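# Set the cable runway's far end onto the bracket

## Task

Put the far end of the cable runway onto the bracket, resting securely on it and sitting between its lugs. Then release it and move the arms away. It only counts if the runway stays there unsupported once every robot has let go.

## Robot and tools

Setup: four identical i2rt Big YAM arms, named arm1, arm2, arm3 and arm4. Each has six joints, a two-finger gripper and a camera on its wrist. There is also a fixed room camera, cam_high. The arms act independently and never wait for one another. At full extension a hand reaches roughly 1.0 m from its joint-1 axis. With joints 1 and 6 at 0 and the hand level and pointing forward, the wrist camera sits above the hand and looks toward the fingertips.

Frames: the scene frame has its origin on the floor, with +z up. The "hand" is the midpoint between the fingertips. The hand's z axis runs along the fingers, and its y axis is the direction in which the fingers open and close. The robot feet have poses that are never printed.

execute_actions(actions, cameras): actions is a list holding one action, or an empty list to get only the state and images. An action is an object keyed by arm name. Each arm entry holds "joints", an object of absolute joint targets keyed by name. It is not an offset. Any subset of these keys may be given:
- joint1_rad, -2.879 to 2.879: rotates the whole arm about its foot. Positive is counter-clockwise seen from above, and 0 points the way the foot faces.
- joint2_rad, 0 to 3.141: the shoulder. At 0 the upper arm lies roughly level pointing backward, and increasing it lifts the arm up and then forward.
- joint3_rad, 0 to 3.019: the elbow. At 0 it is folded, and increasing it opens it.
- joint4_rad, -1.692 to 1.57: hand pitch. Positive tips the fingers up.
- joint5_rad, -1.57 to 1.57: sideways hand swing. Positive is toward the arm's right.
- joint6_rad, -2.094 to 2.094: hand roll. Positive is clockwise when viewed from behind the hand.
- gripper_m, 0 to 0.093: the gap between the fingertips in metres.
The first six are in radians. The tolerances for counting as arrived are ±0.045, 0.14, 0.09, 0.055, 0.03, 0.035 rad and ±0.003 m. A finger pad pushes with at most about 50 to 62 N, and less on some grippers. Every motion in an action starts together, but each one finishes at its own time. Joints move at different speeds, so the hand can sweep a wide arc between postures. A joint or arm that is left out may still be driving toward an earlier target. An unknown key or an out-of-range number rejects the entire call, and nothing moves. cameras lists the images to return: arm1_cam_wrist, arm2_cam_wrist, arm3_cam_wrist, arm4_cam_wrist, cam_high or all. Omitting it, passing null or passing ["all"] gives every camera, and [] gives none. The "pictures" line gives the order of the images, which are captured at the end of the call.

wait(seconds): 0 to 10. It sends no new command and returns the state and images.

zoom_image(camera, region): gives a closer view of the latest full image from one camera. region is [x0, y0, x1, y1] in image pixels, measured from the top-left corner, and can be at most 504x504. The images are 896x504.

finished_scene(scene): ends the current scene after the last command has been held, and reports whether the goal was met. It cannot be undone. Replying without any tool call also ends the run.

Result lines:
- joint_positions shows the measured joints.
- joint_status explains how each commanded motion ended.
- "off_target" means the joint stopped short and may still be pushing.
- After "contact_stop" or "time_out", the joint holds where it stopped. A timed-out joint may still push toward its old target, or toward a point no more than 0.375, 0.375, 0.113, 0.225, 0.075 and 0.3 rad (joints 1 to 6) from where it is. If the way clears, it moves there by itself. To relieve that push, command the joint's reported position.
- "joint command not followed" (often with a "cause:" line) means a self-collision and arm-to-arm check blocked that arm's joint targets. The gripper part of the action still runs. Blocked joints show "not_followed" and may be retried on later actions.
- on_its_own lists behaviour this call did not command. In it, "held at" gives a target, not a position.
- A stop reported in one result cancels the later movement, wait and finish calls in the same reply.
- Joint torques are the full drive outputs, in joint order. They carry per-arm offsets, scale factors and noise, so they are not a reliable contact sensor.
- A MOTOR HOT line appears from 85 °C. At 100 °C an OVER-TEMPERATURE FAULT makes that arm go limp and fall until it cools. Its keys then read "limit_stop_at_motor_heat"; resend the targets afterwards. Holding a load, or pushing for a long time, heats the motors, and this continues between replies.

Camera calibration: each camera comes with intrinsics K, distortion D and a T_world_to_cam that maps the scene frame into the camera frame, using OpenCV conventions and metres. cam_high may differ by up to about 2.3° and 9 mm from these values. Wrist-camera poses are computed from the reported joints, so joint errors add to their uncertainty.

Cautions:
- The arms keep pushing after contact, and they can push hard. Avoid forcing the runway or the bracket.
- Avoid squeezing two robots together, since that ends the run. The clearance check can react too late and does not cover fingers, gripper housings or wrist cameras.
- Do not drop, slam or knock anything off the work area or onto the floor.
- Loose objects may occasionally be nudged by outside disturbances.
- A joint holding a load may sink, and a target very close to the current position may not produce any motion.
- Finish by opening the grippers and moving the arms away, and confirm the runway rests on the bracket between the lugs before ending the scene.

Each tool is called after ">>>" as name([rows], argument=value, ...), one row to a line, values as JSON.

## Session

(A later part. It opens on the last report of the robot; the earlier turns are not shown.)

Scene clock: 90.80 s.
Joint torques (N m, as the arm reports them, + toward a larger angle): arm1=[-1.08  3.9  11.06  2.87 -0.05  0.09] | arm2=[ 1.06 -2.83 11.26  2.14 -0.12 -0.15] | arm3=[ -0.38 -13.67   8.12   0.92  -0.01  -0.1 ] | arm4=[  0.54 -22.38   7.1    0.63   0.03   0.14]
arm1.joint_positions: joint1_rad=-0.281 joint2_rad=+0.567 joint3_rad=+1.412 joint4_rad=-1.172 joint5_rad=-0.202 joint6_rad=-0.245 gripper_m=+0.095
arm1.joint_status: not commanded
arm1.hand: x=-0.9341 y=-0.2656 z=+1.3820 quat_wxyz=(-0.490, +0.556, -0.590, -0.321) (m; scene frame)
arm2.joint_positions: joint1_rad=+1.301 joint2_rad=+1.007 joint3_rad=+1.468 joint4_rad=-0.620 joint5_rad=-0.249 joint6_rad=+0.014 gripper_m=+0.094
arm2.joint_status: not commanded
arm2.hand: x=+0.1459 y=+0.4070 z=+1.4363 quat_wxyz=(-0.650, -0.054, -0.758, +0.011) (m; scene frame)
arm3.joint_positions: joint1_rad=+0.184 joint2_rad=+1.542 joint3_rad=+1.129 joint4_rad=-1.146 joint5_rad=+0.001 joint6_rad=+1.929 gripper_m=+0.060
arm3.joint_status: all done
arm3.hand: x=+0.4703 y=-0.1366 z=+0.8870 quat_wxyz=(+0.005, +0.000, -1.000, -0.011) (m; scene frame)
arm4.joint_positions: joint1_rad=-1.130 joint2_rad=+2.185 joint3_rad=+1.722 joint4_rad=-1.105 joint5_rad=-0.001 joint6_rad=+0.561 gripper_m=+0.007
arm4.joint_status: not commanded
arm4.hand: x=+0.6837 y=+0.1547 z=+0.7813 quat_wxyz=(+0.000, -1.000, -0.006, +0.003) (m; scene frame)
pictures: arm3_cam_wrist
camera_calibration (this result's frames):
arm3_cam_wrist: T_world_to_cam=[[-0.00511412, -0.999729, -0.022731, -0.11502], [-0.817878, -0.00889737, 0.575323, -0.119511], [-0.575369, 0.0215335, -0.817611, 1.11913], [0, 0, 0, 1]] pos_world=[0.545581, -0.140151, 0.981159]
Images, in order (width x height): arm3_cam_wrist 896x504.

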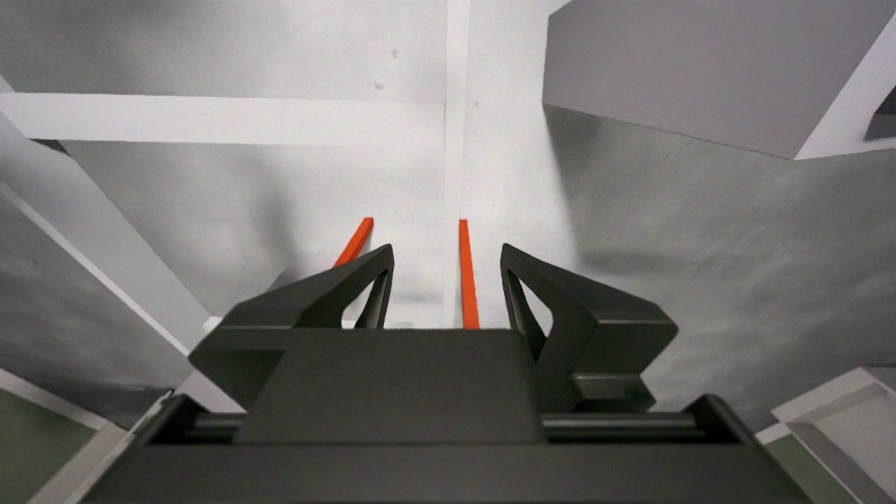

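>>> execute_actions([
  {"arm3":{"joints":{"joint2_rad":1.675,"joint3_rad":1.012,"joint4_rad":-0.89}}},
], cameras=[])

>>> execute_actions([
  {"arm3":{"joints":{"gripper_m":0}}},
], cameras=["arm3_cam_wrist"])

>>> execute_actions([
  {"arm3":{"joints":{"joint1_rad":-0.09,"joint2_rad":1.57,"joint3_rad":0.965,"joint4_rad":-0.915,"joint6_rad":1.648}},"arm4":{"joints":{"joint1_rad":-1.015,"joint2_rad":1.915,"joint3_rad":1.385,"joint4_rad":-0.99,"joint6_rad":0.695}}},
], cameras=[])

>>> execute_actions([
  {"arm3":{"joints":{"joint1_rad":-0.388,"joint2_rad":1.585,"joint3_rad":1.0,"joint4_rad":-0.93,"joint6_rad":1.348}},"arm4":{"joints":{"joint1_rad":-0.848,"joint2_rad":1.70,"joint3_rad":1.105,"joint4_rad":-0.90,"joint6_rad":0.865}}},
], cameras=[])

>>> execute_actions([
  {"arm3":{"joints":{"joint1_rad":-0.654,"joint2_rad":1.665,"joint3_rad":1.13,"joint4_rad":-0.96,"joint6_rad":1.08}},"arm4":{"joints":{"joint1_rad":-0.608,"joint2_rad":1.52,"joint3_rad":0.915,"joint4_rad":-0.855,"joint6_rad":1.11}}},
], cameras=["arm2_cam_wrist"])

Scene clock: 112.93 s.
Joint torques (N m, as the arm reports them, + toward a larger angle): arm1=[-1.12  3.8  11.06  2.87 -0.05  0.08] | arm2=[ 0.99 -3.25 11.17  1.91 -0.08 -0.14] | arm3=[ -0.43 -14.89   7.98   1.25  -0.01  -0.05] | arm4=[  0.63 -22.35   7.08   0.64   0.03   0.14]
arm1.joint_positions: joint1_rad=-0.281 joint2_rad=+0.567 joint3_rad=+1.412 joint4_rad=-1.172 joint5_rad=-0.202 joint6_rad=-0.245 gripper_m=+0.095
arm1.joint_status: not commanded
arm1.hand: x=-0.9341 y=-0.2656 z=+1.3820 quat_wxyz=(-0.490, +0.556, -0.590, -0.321) (m; scene frame)
arm2.joint_positions: joint1_rad=+1.301 joint2_rad=+1.007 joint3_rad=+1.468 joint4_rad=-0.620 joint5_rad=-0.249 joint6_rad=+0.014 gripper_m=+0.094
arm2.joint_status: not commanded
arm2.hand: x=+0.1459 y=+0.4070 z=+1.4363 quat_wxyz=(-0.650, -0.054, -0.758, +0.011) (m; scene frame)
arm3.joint_positions: joint1_rad=+0.184 joint2_rad=+1.682 joint3_rad=+1.009 joint4_rad=-0.905 joint5_rad=+0.001 joint6_rad=+1.930 gripper_m=+0.060
arm3.joint_status: all done
arm3.hand: x=+0.4710 y=-0.1389 z=+0.7903 quat_wxyz=(+0.001, -0.001, -1.000, -0.002) (m; scene frame)
arm4.joint_positions: joint1_rad=-1.130 joint2_rad=+2.185 joint3_rad=+1.722 joint4_rad=-1.105 joint5_rad=-0.001 joint6_rad=+0.561 gripper_m=+0.007
arm4.joint_status: not commanded
arm4.hand: x=+0.6837 y=+0.1547 z=+0.7813 quat_wxyz=(+0.000, -1.000, -0.006, +0.003) (m; scene frame)
pictures: none
No camera images: the call's "cameras" was empty. Leave "cameras" out to get every camera's image.

Scene clock: 113.57 s.
Joint torques (N m, as the arm reports them, + toward a larger angle): arm1=[-1.15  3.85 11.06  2.87 -0.05  0.09] | arm2=[ 1.04 -3.08 11.11  2.03 -0.1  -0.17] | arm3=[ -0.38 -14.94   8.     1.01  -0.1   -0.14] | arm4=[  0.56 -22.32   7.08   0.63   0.06   0.13]
arm1.joint_positions: joint1_rad=-0.281 joint2_rad=+0.567 joint3_rad=+1.412 joint4_rad=-1.172 joint5_rad=-0.202 joint6_rad=-0.245 gripper_m=+0.095
arm1.joint_status: not commanded
arm1.hand: x=-0.9341 y=-0.2656 z=+1.3820 quat_wxyz=(-0.490, +0.556, -0.590, -0.321) (m; scene frame)
arm2.joint_positions: joint1_rad=+1.301 joint2_rad=+1.007 joint3_rad=+1.468 joint4_rad=-0.620 joint5_rad=-0.249 joint6_rad=+0.014 gripper_m=+0.094
arm2.joint_status: not commanded
arm2.hand: x=+0.1459 y=+0.4070 z=+1.4363 quat_wxyz=(-0.650, -0.054, -0.758, +0.011) (m; scene frame)
arm3.joint_positions: joint1_rad=+0.184 joint2_rad=+1.682 joint3_rad=+1.009 joint4_rad=-0.898 joint5_rad=+0.003 joint6_rad=+1.940 gripper_m=+0.008
arm3.joint_status: gripper_m off_target (ended at +0.008, target +0.000)
arm3.hand: x=+0.4708 y=-0.1372 z=+0.7903 quat_wxyz=(+0.001, -0.006, -1.000, -0.006) (m; scene frame)
arm4.joint_positions: joint1_rad=-1.130 joint2_rad=+2.185 joint3_rad=+1.722 joint4_rad=-1.105 joint5_rad=-0.002 joint6_rad=+0.561 gripper_m=+0.007
arm4.joint_status: not commanded
arm4.hand: x=+0.6837 y=+0.1545 z=+0.7815 quat_wxyz=(+0.000, -1.000, -0.006, +0.003) (m; scene frame)
pictures: arm3_cam_wrist
camera_calibration (this result's frames):
arm3_cam_wrist: T_world_to_cam=[[-0.0160782, -0.999802, -0.0117409, -0.121357], [-0.821536, 0.0065164, 0.57012, -0.0555896], [-0.56993, 0.018812, -0.821478, 1.04048], [0, 0, 0, 1]] pos_world=[0.54538, -0.140544, 0.884997]
Images, in order (width x height): arm3_cam_wrist 896x504.

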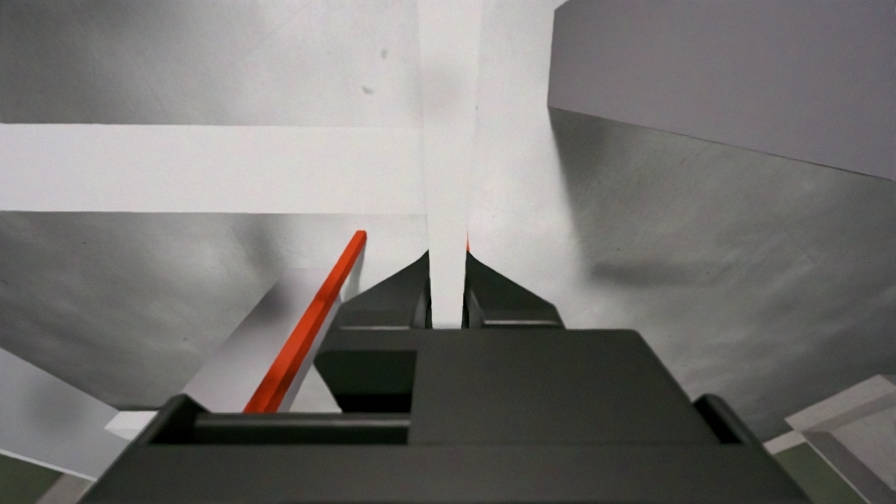

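Scene clock: 114.83 s.
Joint torques (N m, as the arm reports them, + toward a larger angle): arm1=[-1.12  3.86 11.05  2.86 -0.05  0.09] | arm2=[ 1.02 -3.18 11.19  1.99 -0.08 -0.16] | arm3=[  1.14 -18.21   9.88   0.37  -0.39  -0.14] | arm4=[ -0.92 -20.27   8.56  -0.66   0.2   -0.11]
arm1.joint_positions: joint1_rad=-0.281 joint2_rad=+0.567 joint3_rad=+1.412 joint4_rad=-1.172 joint5_rad=-0.202 joint6_rad=-0.245 gripper_m=+0.095
arm1.joint_status: not commanded
arm1.hand: x=-0.9341 y=-0.2656 z=+1.3820 quat_wxyz=(-0.490, +0.556, -0.590, -0.321) (m; scene frame)
arm2.joint_positions: joint1_rad=+1.301 joint2_rad=+1.007 joint3_rad=+1.468 joint4_rad=-0.620 joint5_rad=-0.249 joint6_rad=+0.014 gripper_m=+0.094
arm2.joint_status: not commanded
arm2.hand: x=+0.1459 y=+0.4070 z=+1.4363 quat_wxyz=(-0.650, -0.054, -0.758, +0.011) (m; scene frame)
arm3.joint_positions: joint1_rad=-0.111 joint2_rad=+1.626 joint3_rad=+0.939 joint4_rad=-0.908 joint5_rad=+0.009 joint6_rad=+1.651 gripper_m=+0.008
arm3.joint_status: all done
arm3.hand: x=+0.5972 y=-0.1412 z=+0.7913 quat_wxyz=(-0.002, -0.009, -1.000, +0.007) (m; scene frame)
arm4.joint_positions: joint1_rad=-0.994 joint2_rad=+1.973 joint3_rad=+1.347 joint4_rad=-0.968 joint5_rad=-0.005 joint6_rad=+0.700 gripper_m=+0.007
arm4.joint_status: all done
arm4.hand: x=+0.8129 y=+0.1508 z=+0.7793 quat_wxyz=(+0.007, -1.000, -0.004, -0.008) (m; scene frame)
pictures: none
No camera images: the call's "cameras" was empty. Leave "cameras" out to get every camera's image.

Scene clock: 116.20 s.
Joint torques (N m, as the arm reports them, + toward a larger angle): arm1=[-1.17  3.9  11.04  2.86 -0.05  0.09] | arm2=[ 0.93 -2.78 11.15  2.03 -0.1  -0.15] | arm3=[  0.61 -18.16  11.64  -0.76  -0.38  -0.23] | arm4=[ -0.97 -20.55   8.21  -1.39   0.13  -0.06]
arm1.joint_positions: joint1_rad=-0.281 joint2_rad=+0.567 joint3_rad=+1.412 joint4_rad=-1.172 joint5_rad=-0.202 joint6_rad=-0.245 gripper_m=+0.095
arm1.joint_status: not commanded
arm1.hand: x=-0.9341 y=-0.2656 z=+1.3820 quat_wxyz=(-0.490, +0.556, -0.590, -0.321) (m; scene frame)
arm2.joint_positions: joint1_rad=+1.301 joint2_rad=+1.007 joint3_rad=+1.468 joint4_rad=-0.620 joint5_rad=-0.249 joint6_rad=+0.014 gripper_m=+0.094
arm2.joint_status: not commanded
arm2.hand: x=+0.1459 y=+0.4070 z=+1.4363 quat_wxyz=(-0.650, -0.054, -0.758, +0.011) (m; scene frame)
arm3.joint_positions: joint1_rad=-0.399 joint2_rad=+1.636 joint3_rad=+0.955 joint4_rad=-0.893 joint5_rad=+0.009 joint6_rad=+1.361 gripper_m=+0.008
arm3.joint_status: all done
arm3.hand: x=+0.7137 y=-0.1406 z=+0.7915 quat_wxyz=(-0.001, -0.008, -1.000, -0.003) (m; scene frame)
arm4.joint_positions: joint1_rad=-0.829 joint2_rad=+1.800 joint3_rad=+1.066 joint4_rad=-0.856 joint5_rad=-0.003 joint6_rad=+0.864 gripper_m=+0.007
arm4.joint_status: all done
arm4.hand: x=+0.9292 y=+0.1529 z=+0.7783 quat_wxyz=(+0.008, -1.000, -0.005, -0.005) (m; scene frame)
pictures: none
No camera images: the call's "cameras" was empty. Leave "cameras" out to get every camera's image.

Scene clock: 117.53 s.
Joint torques (N m, as the arm reports them, + toward a larger angle): arm1=[-1.13  3.85 11.05  2.86 -0.05  0.09] | arm2=[ 0.83 -3.21 11.12  1.99 -0.08 -0.14] | arm3=[ -0.28 -18.74  11.24  -0.14  -0.32  -0.31] | arm4=[  0.33 -18.37   8.4   -0.64   0.38   0.18]
arm1.joint_positions: joint1_rad=-0.281 joint2_rad=+0.567 joint3_rad=+1.412 joint4_rad=-1.172 joint5_rad=-0.202 joint6_rad=-0.245 gripper_m=+0.095
arm1.joint_status: not commanded
arm1.hand: x=-0.9341 y=-0.2656 z=+1.3820 quat_wxyz=(-0.490, +0.556, -0.590, -0.321) (m; scene frame)
arm2.joint_positions: joint1_rad=+1.301 joint2_rad=+1.007 joint3_rad=+1.468 joint4_rad=-0.620 joint5_rad=-0.249 joint6_rad=+0.014 gripper_m=+0.094
arm2.joint_status: not commanded
arm2.hand: x=+0.1459 y=+0.4070 z=+1.4363 quat_wxyz=(-0.650, -0.054, -0.758, +0.011) (m; scene frame)
arm3.joint_positions: joint1_rad=-0.653 joint2_rad=+1.704 joint3_rad=+1.095 joint4_rad=-0.938 joint5_rad=+0.008 joint6_rad=+1.102 gripper_m=+0.008
arm3.joint_status: all done
arm3.hand: x=+0.8332 y=-0.1343 z=+0.8058 quat_wxyz=(-0.006, -0.006, -1.000, -0.014) (m; scene frame)
arm4.joint_positions: joint1_rad=-0.603 joint2_rad=+1.625 joint3_rad=+0.870 joint4_rad=-0.836 joint5_rad=-0.008 joint6_rad=+1.088 gripper_m=+0.007
arm4.joint_status: all done
arm4.hand: x=+1.0468 y=+0.1583 z=+0.7929 quat_wxyz=(+0.009, -1.000, -0.005, -0.006) (m; scene frame)
pictures: arm2_cam_wrist
camera_calibration (this result's frames):
arm2_cam_wrist: T_world_to_cam=[[-0.0931511, -0.99438, -0.0503049, 0.494341], [-0.705632, 0.101578, -0.701259, 1.06799], [0.702428, -0.0298263, -0.711129, 1.04891], [0, 0, 0, 1]] pos_world=[0.062871, 0.414364, 1.51972]
Images, in order (width x height): arm2_cam_wrist 896x504.

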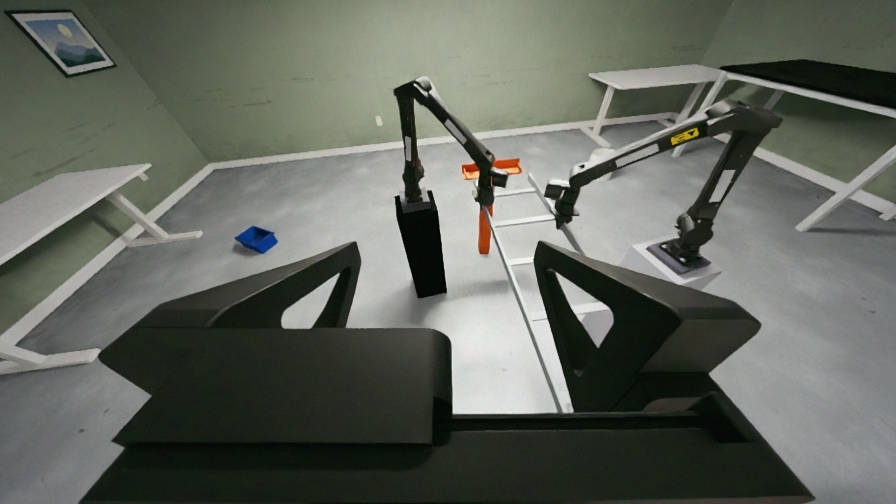

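>>> execute_actions([
  {"arm3":{"joints":{"joint1_rad":-0.87,"joint2_rad":1.815,"joint3_rad":1.335,"joint4_rad":-1.02,"joint6_rad":0.865}},"arm4":{"joints":{"joint1_rad":-0.295,"joint2_rad":1.44,"joint3_rad":0.835,"joint4_rad":-0.83,"joint6_rad":1.43}}},
], cameras=["arm2_cam_wrist"])

>>> zoom_image(camera="arm2_cam_wrist", region=[440, 130, 580, 230])

Scene clock: 122.97 s.
Joint torques (N m, as the arm reports them, + toward a larger angle): arm1=[-1.15  3.9  11.05  2.87 -0.05  0.09] | arm2=[ 1.21 -3.35 11.12  1.97 -0.11 -0.15] | arm3=[ -0.38 -20.6   11.21   0.44  -0.08  -0.35] | arm4=[ -0.31 -17.97   9.29  -0.83   0.66   0.12]
arm1.joint_positions: joint1_rad=-0.281 joint2_rad=+0.567 joint3_rad=+1.412 joint4_rad=-1.172 joint5_rad=-0.202 joint6_rad=-0.245 gripper_m=+0.095
arm1.joint_status: not commanded
arm1.hand: x=-0.9341 y=-0.2656 z=+1.3820 quat_wxyz=(-0.490, +0.556, -0.590, -0.321) (m; scene frame)
arm2.joint_positions: joint1_rad=+1.301 joint2_rad=+1.007 joint3_rad=+1.468 joint4_rad=-0.620 joint5_rad=-0.249 joint6_rad=+0.014 gripper_m=+0.094
arm2.joint_status: not commanded
arm2.hand: x=+0.1459 y=+0.4070 z=+1.4363 quat_wxyz=(-0.650, -0.054, -0.758, +0.011) (m; scene frame)
arm3.joint_positions: joint1_rad=-0.867 joint2_rad=+1.844 joint3_rad=+1.303 joint4_rad=-1.011 joint5_rad=+0.002 joint6_rad=+0.891 gripper_m=+0.008
arm3.joint_status: all done
arm3.hand: x=+0.9542 y=-0.1401 z=+0.8065 quat_wxyz=(-0.004, -0.007, -1.000, -0.012) (m; scene frame)
arm4.joint_positions: joint1_rad=-0.282 joint2_rad=+1.556 joint3_rad=+0.776 joint4_rad=-0.804 joint5_rad=-0.015 joint6_rad=+1.413 gripper_m=+0.007
arm4.joint_status: all done
arm4.hand: x=+1.1692 y=+0.1513 z=+0.7909 quat_wxyz=(+0.007, -1.000, -0.004, -0.006) (m; scene frame)
pictures: arm2_cam_wrist
camera_calibration (this result's frames):
arm2_cam_wrist: T_world_to_cam=[[-0.0931511, -0.99438, -0.0503049, 0.494341], [-0.705632, 0.101578, -0.701259, 1.06799], [0.702428, -0.0298263, -0.711129, 1.04891], [0, 0, 0, 1]] pos_world=[0.062871, 0.414364, 1.51972]
Images, in order (width x height): arm2_cam_wrist 896x504.

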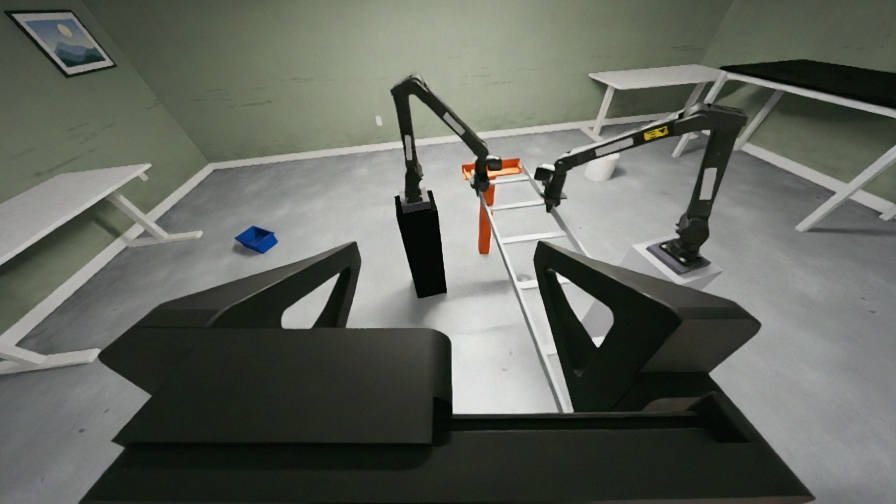

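Region (440, 130, 580, 230) of arm2_cam_wrist's 896x504 image, scaled by 3.600, with more detail than that image has; it fills the top 360 rows of this view, and the rest is white.

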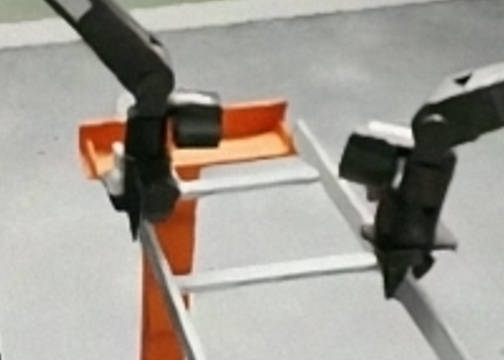

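>>> execute_actions([
  {"arm3":{"joints":{"joint1_rad":-0.992,"joint2_rad":1.975,"joint3_rad":1.57,"joint4_rad":-1.105,"joint6_rad":0.74}},"arm4":{"joints":{"joint1_rad":-0.022,"joint2_rad":1.43,"joint3_rad":0.83,"joint4_rad":-0.83,"joint6_rad":1.70}}},
], cameras=["arm2_cam_wrist","cam_high"])

>>> zoom_image(camera="arm2_cam_wrist", region=[440, 130, 580, 230])

>>> zoom_image(camera="cam_high", region=[230, 210, 390, 300])

Scene clock: 129.07 s.
Joint torques (N m, as the arm reports them, + toward a larger angle): arm1=[-1.11  3.84 11.05  2.87 -0.05  0.09] | arm2=[ 1.4  -3.44 11.14  2.11 -0.1  -0.13] | arm3=[ -0.18 -23.16  11.18   0.42   0.17  -0.35] | arm4=[ -0.01 -18.24   9.92  -1.13   0.81   0.15]
arm1.joint_positions: joint1_rad=-0.281 joint2_rad=+0.567 joint3_rad=+1.412 joint4_rad=-1.172 joint5_rad=-0.202 joint6_rad=-0.245 gripper_m=+0.095
arm1.joint_status: not commanded
arm1.hand: x=-0.9341 y=-0.2656 z=+1.3820 quat_wxyz=(-0.490, +0.556, -0.590, -0.321) (m; scene frame)
arm2.joint_positions: joint1_rad=+1.301 joint2_rad=+1.007 joint3_rad=+1.468 joint4_rad=-0.620 joint5_rad=-0.249 joint6_rad=+0.014 gripper_m=+0.094
arm2.joint_status: not commanded
arm2.hand: x=+0.1459 y=+0.4070 z=+1.4363 quat_wxyz=(-0.650, -0.054, -0.758, +0.011) (m; scene frame)
arm3.joint_positions: joint1_rad=-0.990 joint2_rad=+2.000 joint3_rad=+1.543 joint4_rad=-1.096 joint5_rad=-0.004 joint6_rad=+0.766 gripper_m=+0.008
arm3.joint_status: all done
arm3.hand: x=+1.0492 y=-0.1374 z=+0.8044 quat_wxyz=(-0.003, -0.006, -1.000, -0.013) (m; scene frame)
arm4.joint_positions: joint1_rad=-0.011 joint2_rad=+1.552 joint3_rad=+0.762 joint4_rad=-0.796 joint5_rad=-0.018 joint6_rad=+1.681 gripper_m=+0.007
arm4.joint_status: all done
arm4.hand: x=+1.2646 y=+0.1554 z=+0.7878 quat_wxyz=(+0.010, -1.000, -0.005, -0.006) (m; scene frame)
pictures: arm2_cam_wrist, cam_high
camera_calibration (this result's frames):
arm2_cam_wrist: T_world_to_cam=[[-0.0931511, -0.99438, -0.0503049, 0.494341], [-0.705632, 0.101578, -0.701259, 1.06799], [0.702428, -0.0298263, -0.711129, 1.04891], [0, 0, 0, 1]] pos_world=[0.062871, 0.414364, 1.51972]
Images, in order (width x height): arm2_cam_wrist 896x504, cam_high 896x504.

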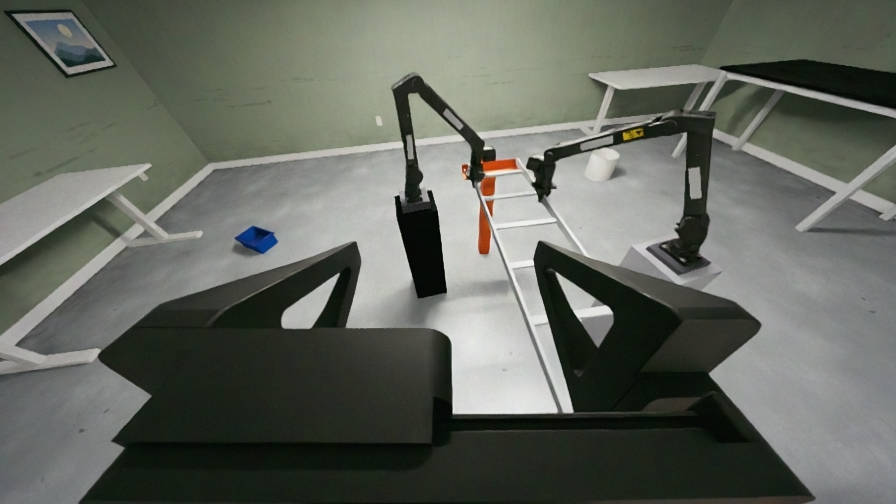

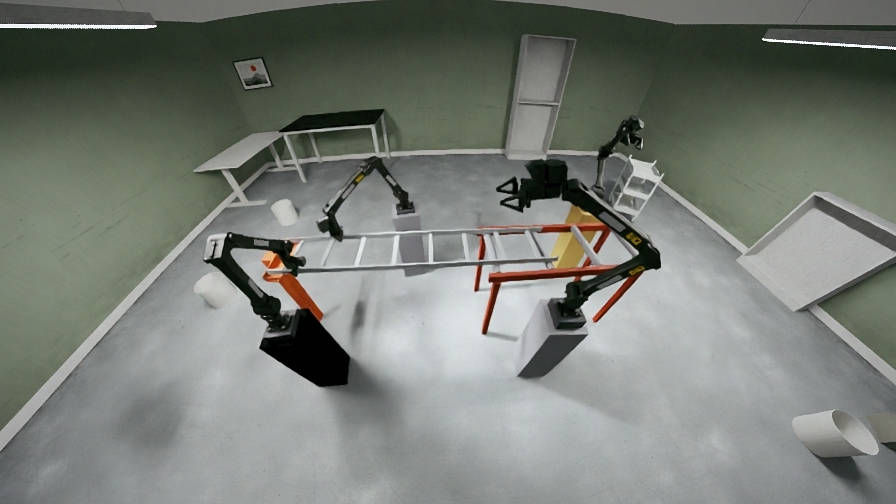

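Region (440, 130, 580, 230) of arm2_cam_wrist's 896x504 image, scaled by 3.600, with more detail than that image has; it fills the top 360 rows of this view, and the rest is white.

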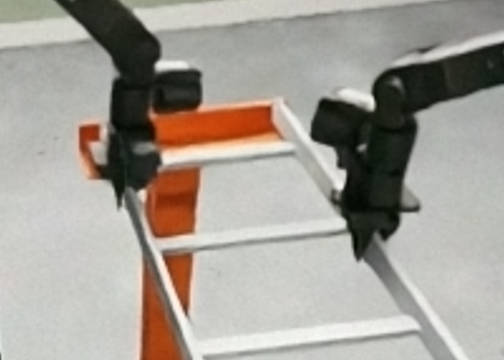

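Region (230, 210, 390, 300) of cam_high's 896x504 image, scaled by 3.150, with more detail than that image has; it fills the top 284 rows of this view, and the rest is white.

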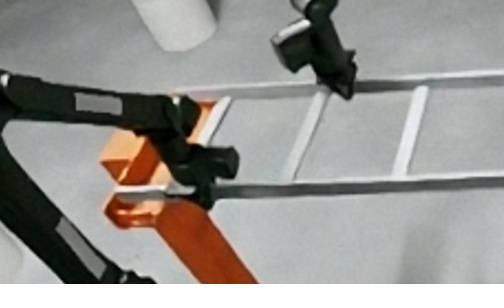

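Lower in two gentle steps.

>>> execute_actions([
  {"arm3":{"joints":{"joint2_rad":2.01,"joint3_rad":1.555,"joint6_rad":0.76}},"arm4":{"joints":{"joint2_rad":1.49,"joint3_rad":0.815,"joint4_rad":-0.81,"joint6_rad":1.685}}},
], cameras=[])

>>> execute_actions([
  {"arm3":{"joints":{"joint2_rad":2.045,"joint3_rad":1.55,"joint4_rad":-1.08}},"arm4":{"joints":{"joint2_rad":1.55,"joint3_rad":0.80,"joint4_rad":-0.79}}},
], cameras=["arm2_cam_wrist"])

>>> zoom_image(camera="arm2_cam_wrist", region=[440, 130, 580, 230])

Scene clock: 133.53 s.
Joint torques (N m, as the arm reports them, + toward a larger angle): arm1=[-1.09  3.84 11.05  2.86 -0.05  0.08] | arm2=[ 0.83 -3.24 11.15  2.04 -0.09 -0.15] | arm3=[ -0.49 -21.67   9.83   0.33   0.17  -0.22] | arm4=[ -0.06 -15.41   8.71  -0.65   0.63   0.03]
arm1.joint_positions: joint1_rad=-0.281 joint2_rad=+0.567 joint3_rad=+1.412 joint4_rad=-1.172 joint5_rad=-0.202 joint6_rad=-0.245 gripper_m=+0.095
arm1.joint_status: not commanded
arm1.hand: x=-0.9341 y=-0.2656 z=+1.3820 quat_wxyz=(-0.490, +0.556, -0.590, -0.321) (m; scene frame)
arm2.joint_positions: joint1_rad=+1.301 joint2_rad=+1.007 joint3_rad=+1.468 joint4_rad=-0.620 joint5_rad=-0.249 joint6_rad=+0.014 gripper_m=+0.094
arm2.joint_status: not commanded
arm2.hand: x=+0.1459 y=+0.4070 z=+1.4363 quat_wxyz=(-0.650, -0.054, -0.758, +0.011) (m; scene frame)
arm3.joint_positions: joint1_rad=-0.988 joint2_rad=+2.016 joint3_rad=+1.543 joint4_rad=-1.095 joint5_rad=-0.003 joint6_rad=+0.771 gripper_m=+0.008
arm3.joint_status: all done
arm3.hand: x=+1.0472 y=-0.1376 z=+0.7949 quat_wxyz=(+0.003, -0.008, -1.000, -0.007) (m; scene frame)
arm4.joint_positions: joint1_rad=-0.013 joint2_rad=+1.579 joint3_rad=+0.761 joint4_rad=-0.785 joint5_rad=-0.014 joint6_rad=+1.677 gripper_m=+0.007
arm4.joint_status: all done
arm4.hand: x=+1.2628 y=+0.1567 z=+0.7790 quat_wxyz=(+0.018, -1.000, -0.006, -0.003) (m; scene frame)
pictures: none
No camera images: the call's "cameras" was empty. Leave "cameras" out to get every camera's image.

Scene clock: 134.27 s.
Joint torques (N m, as the arm reports them, + toward a larger angle): arm1=[-1.1   3.85 11.04  2.87 -0.05  0.08] | arm2=[ 0.75 -2.86 11.18  2.09 -0.08 -0.12] | arm3=[ -0.34 -20.29   9.15   1.09   0.18  -0.23] | arm4=[ -0.06 -14.01   7.53  -1.16   0.3    0.04]
arm1.joint_positions: joint1_rad=-0.281 joint2_rad=+0.567 joint3_rad=+1.412 joint4_rad=-1.172 joint5_rad=-0.202 joint6_rad=-0.245 gripper_m=+0.095
arm1.joint_status: not commanded
arm1.hand: x=-0.9341 y=-0.2656 z=+1.3820 quat_wxyz=(-0.490, +0.556, -0.590, -0.321) (m; scene frame)
arm2.joint_positions: joint1_rad=+1.301 joint2_rad=+1.007 joint3_rad=+1.468 joint4_rad=-0.620 joint5_rad=-0.249 joint6_rad=+0.014 gripper_m=+0.094
arm2.joint_status: not commanded
arm2.hand: x=+0.1459 y=+0.4070 z=+1.4363 quat_wxyz=(-0.650, -0.054, -0.758, +0.011) (m; scene frame)
arm3.joint_positions: joint1_rad=-0.988 joint2_rad=+2.038 joint3_rad=+1.543 joint4_rad=-1.091 joint5_rad=-0.004 joint6_rad=+0.772 gripper_m=+0.008
arm3.joint_status: all done
arm3.hand: x=+1.0460 y=-0.1382 z=+0.7828 quat_wxyz=(+0.010, -0.008, -1.000, -0.002) (m; scene frame)
arm4.joint_positions: joint1_rad=-0.013 joint2_rad=+1.618 joint3_rad=+0.759 joint4_rad=-0.756 joint5_rad=-0.006 joint6_rad=+1.677 gripper_m=+0.007
arm4.joint_status: all done
arm4.hand: x=+1.2614 y=+0.1567 z=+0.7653 quat_wxyz=(+0.024, -1.000, -0.006, +0.002) (m; scene frame)
pictures: arm2_cam_wrist
camera_calibration (this result's frames):
arm2_cam_wrist: T_world_to_cam=[[-0.0931511, -0.99438, -0.0503049, 0.494341], [-0.705632, 0.101578, -0.701259, 1.06799], [0.702428, -0.0298263, -0.711129, 1.04891], [0, 0, 0, 1]] pos_world=[0.062871, 0.414364, 1.51972]
Images, in order (width x height): arm2_cam_wrist 896x504.

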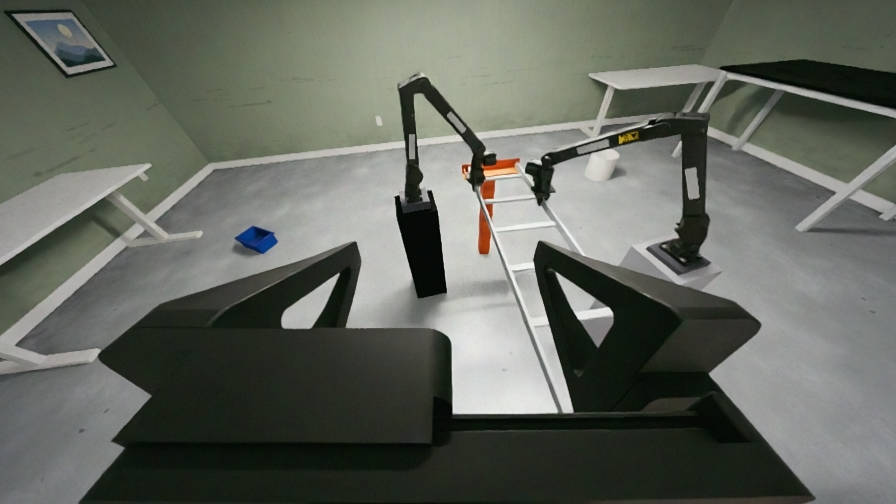

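Region (440, 130, 580, 230) of arm2_cam_wrist's 896x504 image, scaled by 3.600, with more detail than that image has; it fills the top 360 rows of this view, and the rest is white.

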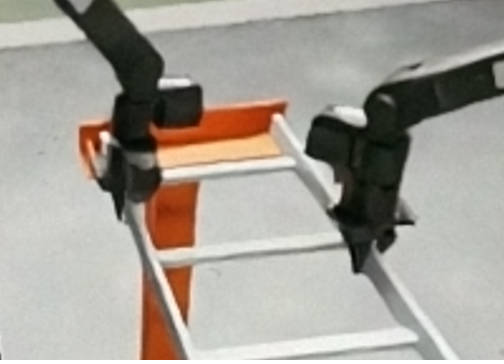

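>>> execute_actions([
  {"arm3":{"joints":{"joint1_rad":-1.03,"joint2_rad":2.07,"joint3_rad":1.655,"joint4_rad":-1.12,"joint6_rad":0.725}},"arm4":{"joints":{"joint1_rad":0.085,"joint2_rad":1.54,"joint3_rad":0.84,"joint4_rad":-0.78,"joint6_rad":1.785}}},
], cameras=["arm2_cam_wrist"])

>>> zoom_image(camera="arm2_cam_wrist", region=[440, 130, 580, 230])

Scene clock: 140.40 s.
Joint torques (N m, as the arm reports them, + toward a larger angle): arm1=[-1.11  3.93 11.06  2.87 -0.05  0.09] | arm2=[ 1.1  -3.07 11.13  2.   -0.08 -0.16] | arm3=[ -1.66 -20.63  14.49   0.38   0.39  -0.36] | arm4=[  3.64 -15.21  10.49  -1.14  -0.25   0.53]
arm1.joint_positions: joint1_rad=-0.281 joint2_rad=+0.567 joint3_rad=+1.412 joint4_rad=-1.172 joint5_rad=-0.202 joint6_rad=-0.245 gripper_m=+0.095
arm1.joint_status: not commanded
arm1.hand: x=-0.9341 y=-0.2656 z=+1.3820 quat_wxyz=(-0.490, +0.556, -0.590, -0.321) (m; scene frame)
arm2.joint_positions: joint1_rad=+1.301 joint2_rad=+1.007 joint3_rad=+1.468 joint4_rad=-0.620 joint5_rad=-0.249 joint6_rad=+0.014 gripper_m=+0.094
arm2.joint_status: not commanded
arm2.hand: x=+0.1459 y=+0.4070 z=+1.4363 quat_wxyz=(-0.650, -0.054, -0.758, +0.011) (m; scene frame)
arm3.joint_positions: joint1_rad=-1.008 joint2_rad=+2.062 joint3_rad=+1.590 joint4_rad=-1.111 joint5_rad=-0.008 joint6_rad=+0.753 gripper_m=+0.008
arm3.joint_status: all done
arm3.hand: x=+1.0622 y=-0.1382 z=+0.7847 quat_wxyz=(+0.010, -0.008, -1.000, -0.004) (m; scene frame)
arm4.joint_positions: joint1_rad=+0.041 joint2_rad=+1.618 joint3_rad=+0.759 joint4_rad=-0.747 joint5_rad=+0.006 joint6_rad=+1.730 gripper_m=+0.007
arm4.joint_status: joint6_rad time_out (moved +0.052 of +0.108); the others done
arm4.on_its_own: joint6_rad reads +1.730 and still pushes toward +1.785 since a time_out
arm4.hand: x=+1.2780 y=+0.1569 z=+0.7651 quat_wxyz=(+0.019, -1.000, -0.007, +0.008) (m; scene frame)
pictures: arm2_cam_wrist
camera_calibration (this result's frames):
arm2_cam_wrist: T_world_to_cam=[[-0.0931511, -0.99438, -0.0503049, 0.494341], [-0.705632, 0.101578, -0.701259, 1.06799], [0.702428, -0.0298263, -0.711129, 1.04891], [0, 0, 0, 1]] pos_world=[0.062871, 0.414364, 1.51972]
Images, in order (width x height): arm2_cam_wrist 896x504.

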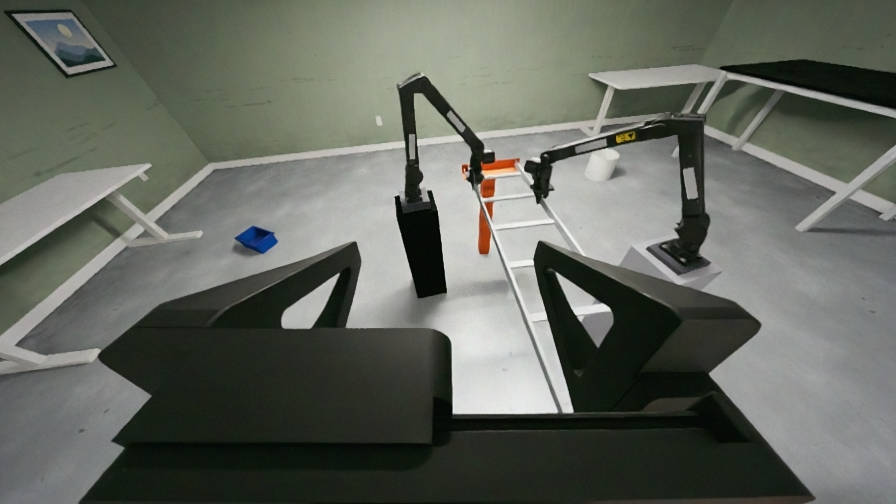

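Region (440, 130, 580, 230) of arm2_cam_wrist's 896x504 image, scaled by 3.600, with more detail than that image has; it fills the top 360 rows of this view, and the rest is white.

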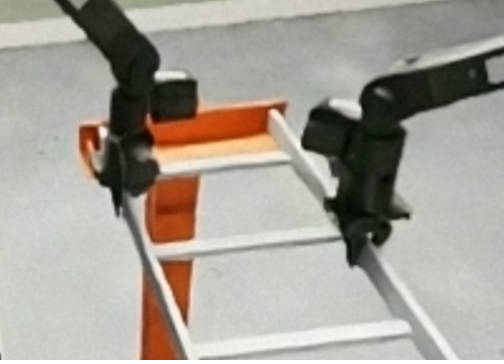

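>>> execute_actions([
  {"arm3":{"joints":{"joint1_rad":-1.008,"joint2_rad":2.07,"joint3_rad":1.595,"joint6_rad":0.753}},"arm4":{"joints":{"joint1_rad":0.04,"joint2_rad":1.61,"joint3_rad":0.775,"joint4_rad":-0.75,"joint6_rad":1.73}}},
], cameras=["arm2_cam_wrist","cam_high"])

Scene clock: 152.53 s.
Joint torques (N m, as the arm reports them, + toward a larger angle): arm1=[-1.17  3.83 11.04  2.87 -0.05  0.09] | arm2=[ 0.96 -3.63 11.16  2.   -0.08 -0.13] | arm3=[ -0.24 -20.93   9.1    0.44   0.19  -0.14] | arm4=[  0.83 -10.81   5.81  -0.63  -0.07  -0.02]
arm1.joint_positions: joint1_rad=-0.281 joint2_rad=+0.567 joint3_rad=+1.412 joint4_rad=-1.172 joint5_rad=-0.202 joint6_rad=-0.245 gripper_m=+0.095
arm1.joint_status: not commanded
arm1.hand: x=-0.9341 y=-0.2656 z=+1.3820 quat_wxyz=(-0.490, +0.556, -0.590, -0.321) (m; scene frame)
arm2.joint_positions: joint1_rad=+1.301 joint2_rad=+1.007 joint3_rad=+1.468 joint4_rad=-0.620 joint5_rad=-0.249 joint6_rad=+0.014 gripper_m=+0.094
arm2.joint_status: not commanded
arm2.hand: x=+0.1459 y=+0.4070 z=+1.4363 quat_wxyz=(-0.650, -0.054, -0.758, +0.011) (m; scene frame)
arm3.joint_positions: joint1_rad=-1.007 joint2_rad=+2.065 joint3_rad=+1.590 joint4_rad=-1.113 joint5_rad=-0.004 joint6_rad=+0.755 gripper_m=+0.008
arm3.joint_status: all done
arm3.hand: x=+1.0616 y=-0.1387 z=+0.7829 quat_wxyz=(+0.011, -0.009, -1.000, -0.001) (m; scene frame)
arm4.joint_positions: joint1_rad=+0.036 joint2_rad=+1.634 joint3_rad=+0.756 joint4_rad=-0.732 joint5_rad=+0.002 joint6_rad=+1.726 gripper_m=+0.007
arm4.joint_status: all done
arm4.hand: x=+1.2772 y=+0.1567 z=+0.7595 quat_wxyz=(+0.020, -1.000, -0.006, +0.006) (m; scene frame)
pictures: arm2_cam_wrist, cam_high
camera_calibration (this result's frames):
arm2_cam_wrist: T_world_to_cam=[[-0.0931511, -0.99438, -0.0503049, 0.494341], [-0.705632, 0.101578, -0.701259, 1.06799], [0.702428, -0.0298263, -0.711129, 1.04891], [0, 0, 0, 1]] pos_world=[0.062871, 0.414364, 1.51972]
Images, in order (width x height): arm2_cam_wrist 896x504, cam_high 896x504.

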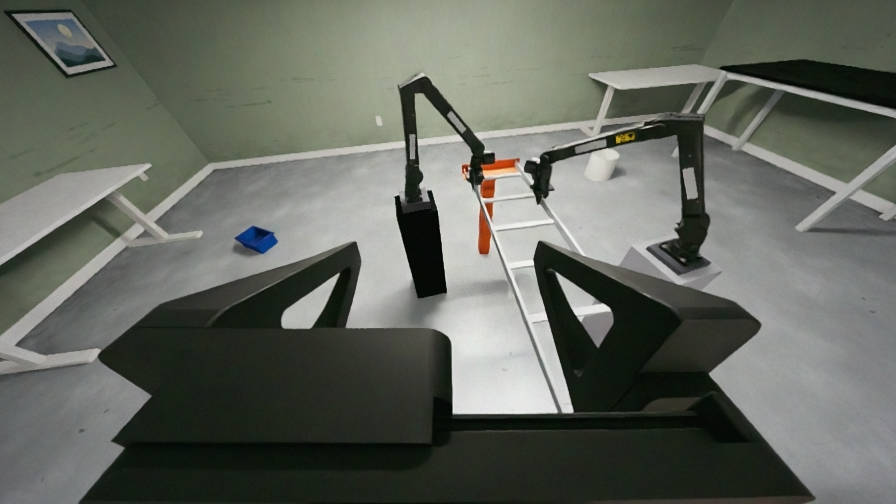

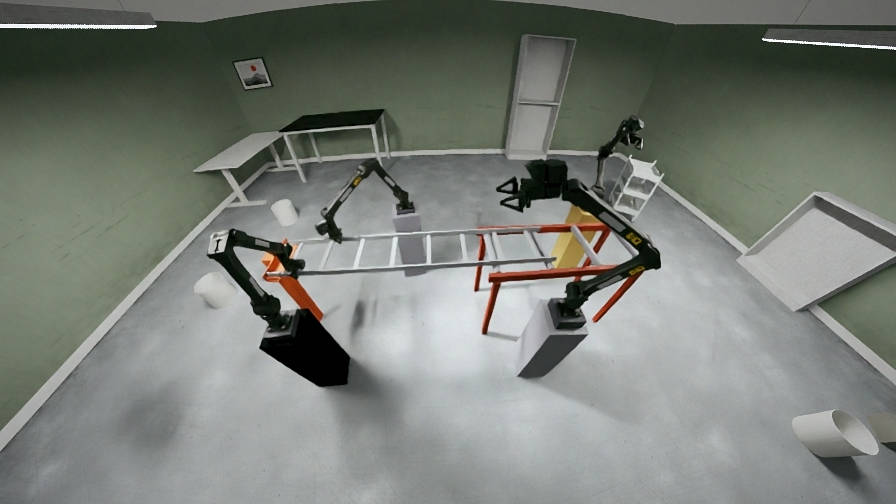

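>>> execute_actions([
  {"arm3":{"joints":{"gripper_m":0.06}},"arm4":{"joints":{"gripper_m":0.06}}},
], cameras=["arm4_cam_wrist"])

>>> execute_actions([
  {"arm3":{"joints":{"joint2_rad":1.80,"joint3_rad":1.75,"joint4_rad":-1.48}},"arm4":{"joints":{"joint2_rad":1.35,"joint3_rad":1.15,"joint4_rad":-1.35}}},
], cameras=["arm4_cam_wrist","arm2_cam_wrist","cam_high"])

Scene clock: 160.67 s.
Joint torques (N m, as the arm reports them, + toward a larger angle): arm1=[-1.12  3.83 11.05  2.86 -0.05  0.09] | arm2=[ 1.02 -2.96 11.27  1.92 -0.09 -0.13] | arm3=[ -0.64 -20.92   8.92   0.47   0.18  -0.14] | arm4=[  0.93 -10.71   5.89  -0.61  -0.07  -0.02]
arm1.joint_positions: joint1_rad=-0.281 joint2_rad=+0.567 joint3_rad=+1.412 joint4_rad=-1.172 joint5_rad=-0.202 joint6_rad=-0.245 gripper_m=+0.095
arm1.joint_status: not commanded
arm1.hand: x=-0.9341 y=-0.2656 z=+1.3820 quat_wxyz=(-0.490, +0.556, -0.590, -0.321) (m; scene frame)
arm2.joint_positions: joint1_rad=+1.301 joint2_rad=+1.007 joint3_rad=+1.468 joint4_rad=-0.620 joint5_rad=-0.249 joint6_rad=+0.014 gripper_m=+0.094
arm2.joint_status: not commanded
arm2.hand: x=+0.1459 y=+0.4070 z=+1.4363 quat_wxyz=(-0.650, -0.054, -0.758, +0.011) (m; scene frame)
arm3.joint_positions: joint1_rad=-1.007 joint2_rad=+2.065 joint3_rad=+1.590 joint4_rad=-1.113 joint5_rad=-0.004 joint6_rad=+0.755 gripper_m=+0.060
arm3.joint_status: all done
arm3.hand: x=+1.0616 y=-0.1388 z=+0.7829 quat_wxyz=(+0.010, -0.009, -1.000, -0.001) (m; scene frame)
arm4.joint_positions: joint1_rad=+0.037 joint2_rad=+1.631 joint3_rad=+0.756 joint4_rad=-0.734 joint5_rad=+0.002 joint6_rad=+1.726 gripper_m=+0.060
arm4.joint_status: all done
arm4.hand: x=+1.2773 y=+0.1569 z=+0.7602 quat_wxyz=(+0.020, -1.000, -0.007, +0.006) (m; scene frame)
pictures: arm4_cam_wrist
camera_calibration (this result's frames):
arm4_cam_wrist: T_world_to_cam=[[-0.0103747, 0.999054, 0.0422267, -0.179159], [0.824067, -0.0153774, 0.566283, -1.4763], [0.566397, 0.0406727, -0.823128, 0.0185248], [0, 0, 0, 1]] pos_world=[1.20422, 0.155535, 0.858819]
Images, in order (width x height): arm4_cam_wrist 896x504.

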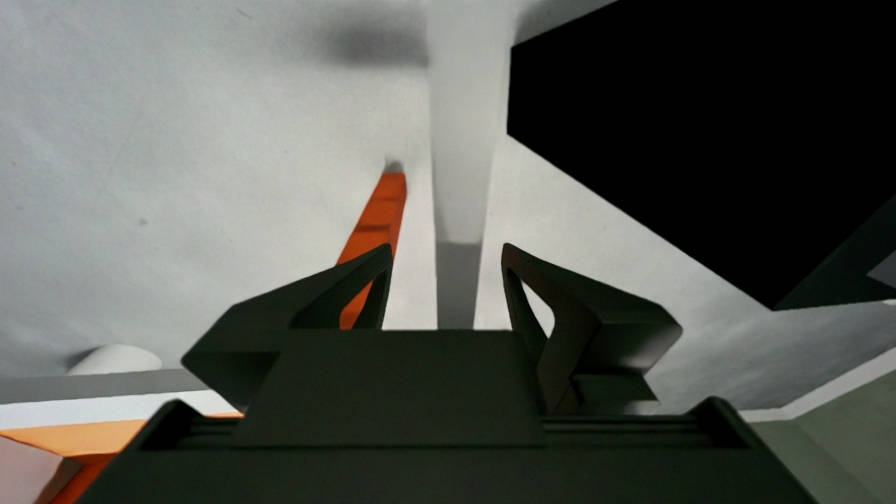

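Scene clock: 162.10 s.
Joint torques (N m, as the arm reports them, + toward a larger angle): arm1=[-1.11  3.87 11.06  2.88 -0.05  0.08] | arm2=[ 0.74 -3.28 11.23  1.98 -0.1  -0.15] | arm3=[ -0.25 -19.54  11.07   0.24   0.18  -0.14] | arm4=[ 0.81 -7.42  8.76 -0.47 -0.06 -0.02]
arm1.joint_positions: joint1_rad=-0.281 joint2_rad=+0.567 joint3_rad=+1.412 joint4_rad=-1.172 joint5_rad=-0.202 joint6_rad=-0.245 gripper_m=+0.095
arm1.joint_status: not commanded
arm1.hand: x=-0.9341 y=-0.2656 z=+1.3820 quat_wxyz=(-0.490, +0.556, -0.590, -0.321) (m; scene frame)
arm2.joint_positions: joint1_rad=+1.301 joint2_rad=+1.007 joint3_rad=+1.468 joint4_rad=-0.620 joint5_rad=-0.249 joint6_rad=+0.014 gripper_m=+0.094
arm2.joint_status: not commanded
arm2.hand: x=+0.1459 y=+0.4070 z=+1.4363 quat_wxyz=(-0.650, -0.054, -0.758, +0.011) (m; scene frame)
arm3.joint_positions: joint1_rad=-1.007 joint2_rad=+1.805 joint3_rad=+1.736 joint4_rad=-1.466 joint5_rad=-0.004 joint6_rad=+0.755 gripper_m=+0.060
arm3.joint_status: all done
arm3.hand: x=+1.0398 y=-0.1618 z=+0.9825 quat_wxyz=(-0.009, -0.009, -1.000, -0.019) (m; scene frame)
arm4.joint_positions: joint1_rad=+0.037 joint2_rad=+1.342 joint3_rad=+1.126 joint4_rad=-1.333 joint5_rad=+0.002 joint6_rad=+1.726 gripper_m=+0.060
arm4.joint_status: all done
arm4.hand: x=+1.2838 y=+0.1242 z=+0.9819 quat_wxyz=(-0.010, -1.000, -0.007, +0.001) (m; scene frame)
pictures: arm2_cam_wrist, arm4_cam_wrist, cam_high
camera_calibration (this result's frames):
arm2_cam_wrist: T_world_to_cam=[[-0.0931511, -0.99438, -0.0503049, 0.494341], [-0.705632, 0.101578, -0.701259, 1.06799], [0.702428, -0.0298263, -0.711129, 1.04891], [0, 0, 0, 1]] pos_world=[0.062871, 0.414364, 1.51972]
arm4_cam_wrist: T_world_to_cam=[[-0.0111116, 0.999782, -0.0176594, -0.0960741], [0.818264, 0.0192421, 0.574521, -1.61256], [0.574735, -0.00806616, -0.8183, 0.189281], [0, 0, 0, 1]] pos_world=[1.20965, 0.128609, 1.07964]
Images, in order (width x height): arm2_cam_wrist 896x504, arm4_cam_wrist 896x504, cam_high 896x504.

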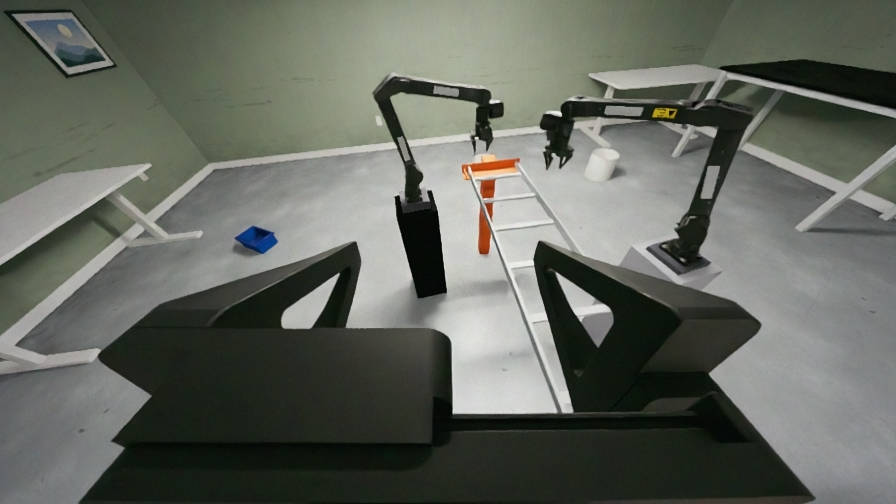

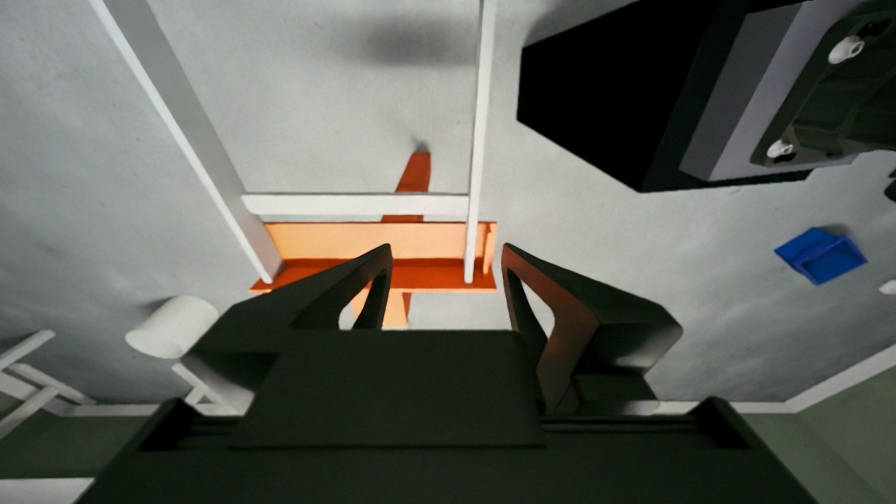

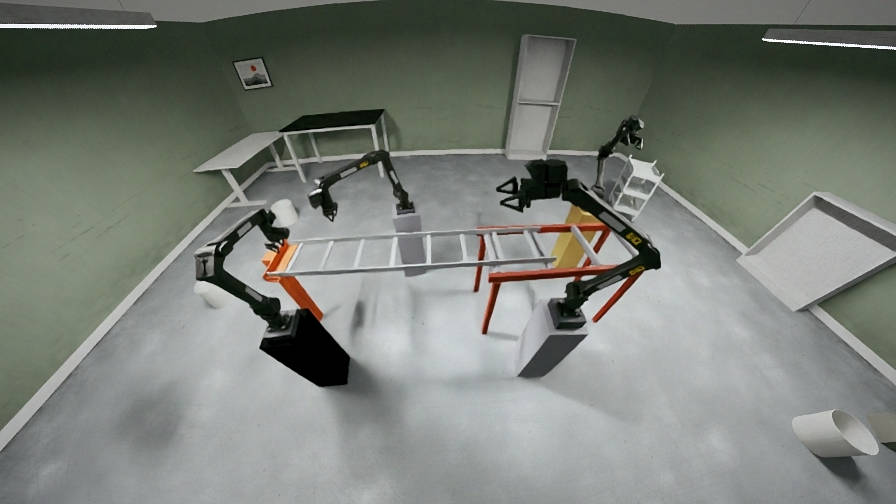

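>>> zoom_image(camera="arm2_cam_wrist", region=[440, 130, 580, 230])

>>> zoom_image(camera="arm4_cam_wrist", region=[200, 170, 540, 330])

Region (440, 130, 580, 230) of arm2_cam_wrist's 896x504 image, scaled by 3.600, with more detail than that image has; it fills the top 360 rows of this view, and the rest is white.

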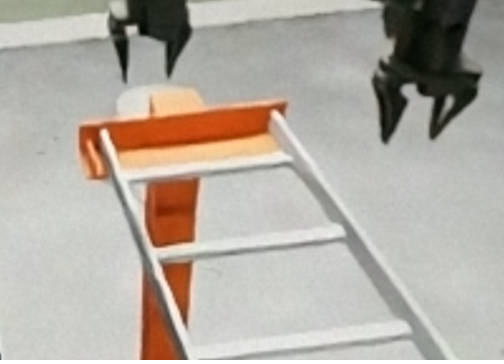

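Region (200, 170, 540, 330) of arm4_cam_wrist's 896x504 image, scaled by 1.482, with more detail than that image has; it fills the top 237 rows of this view, and the rest is white.

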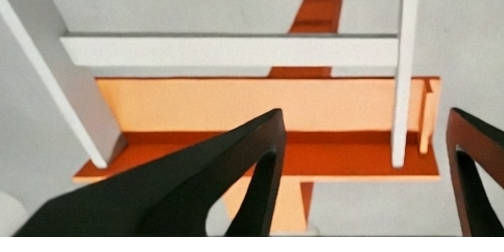

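>>> finished_scene(scene=2)

The scene is finished: the task was done.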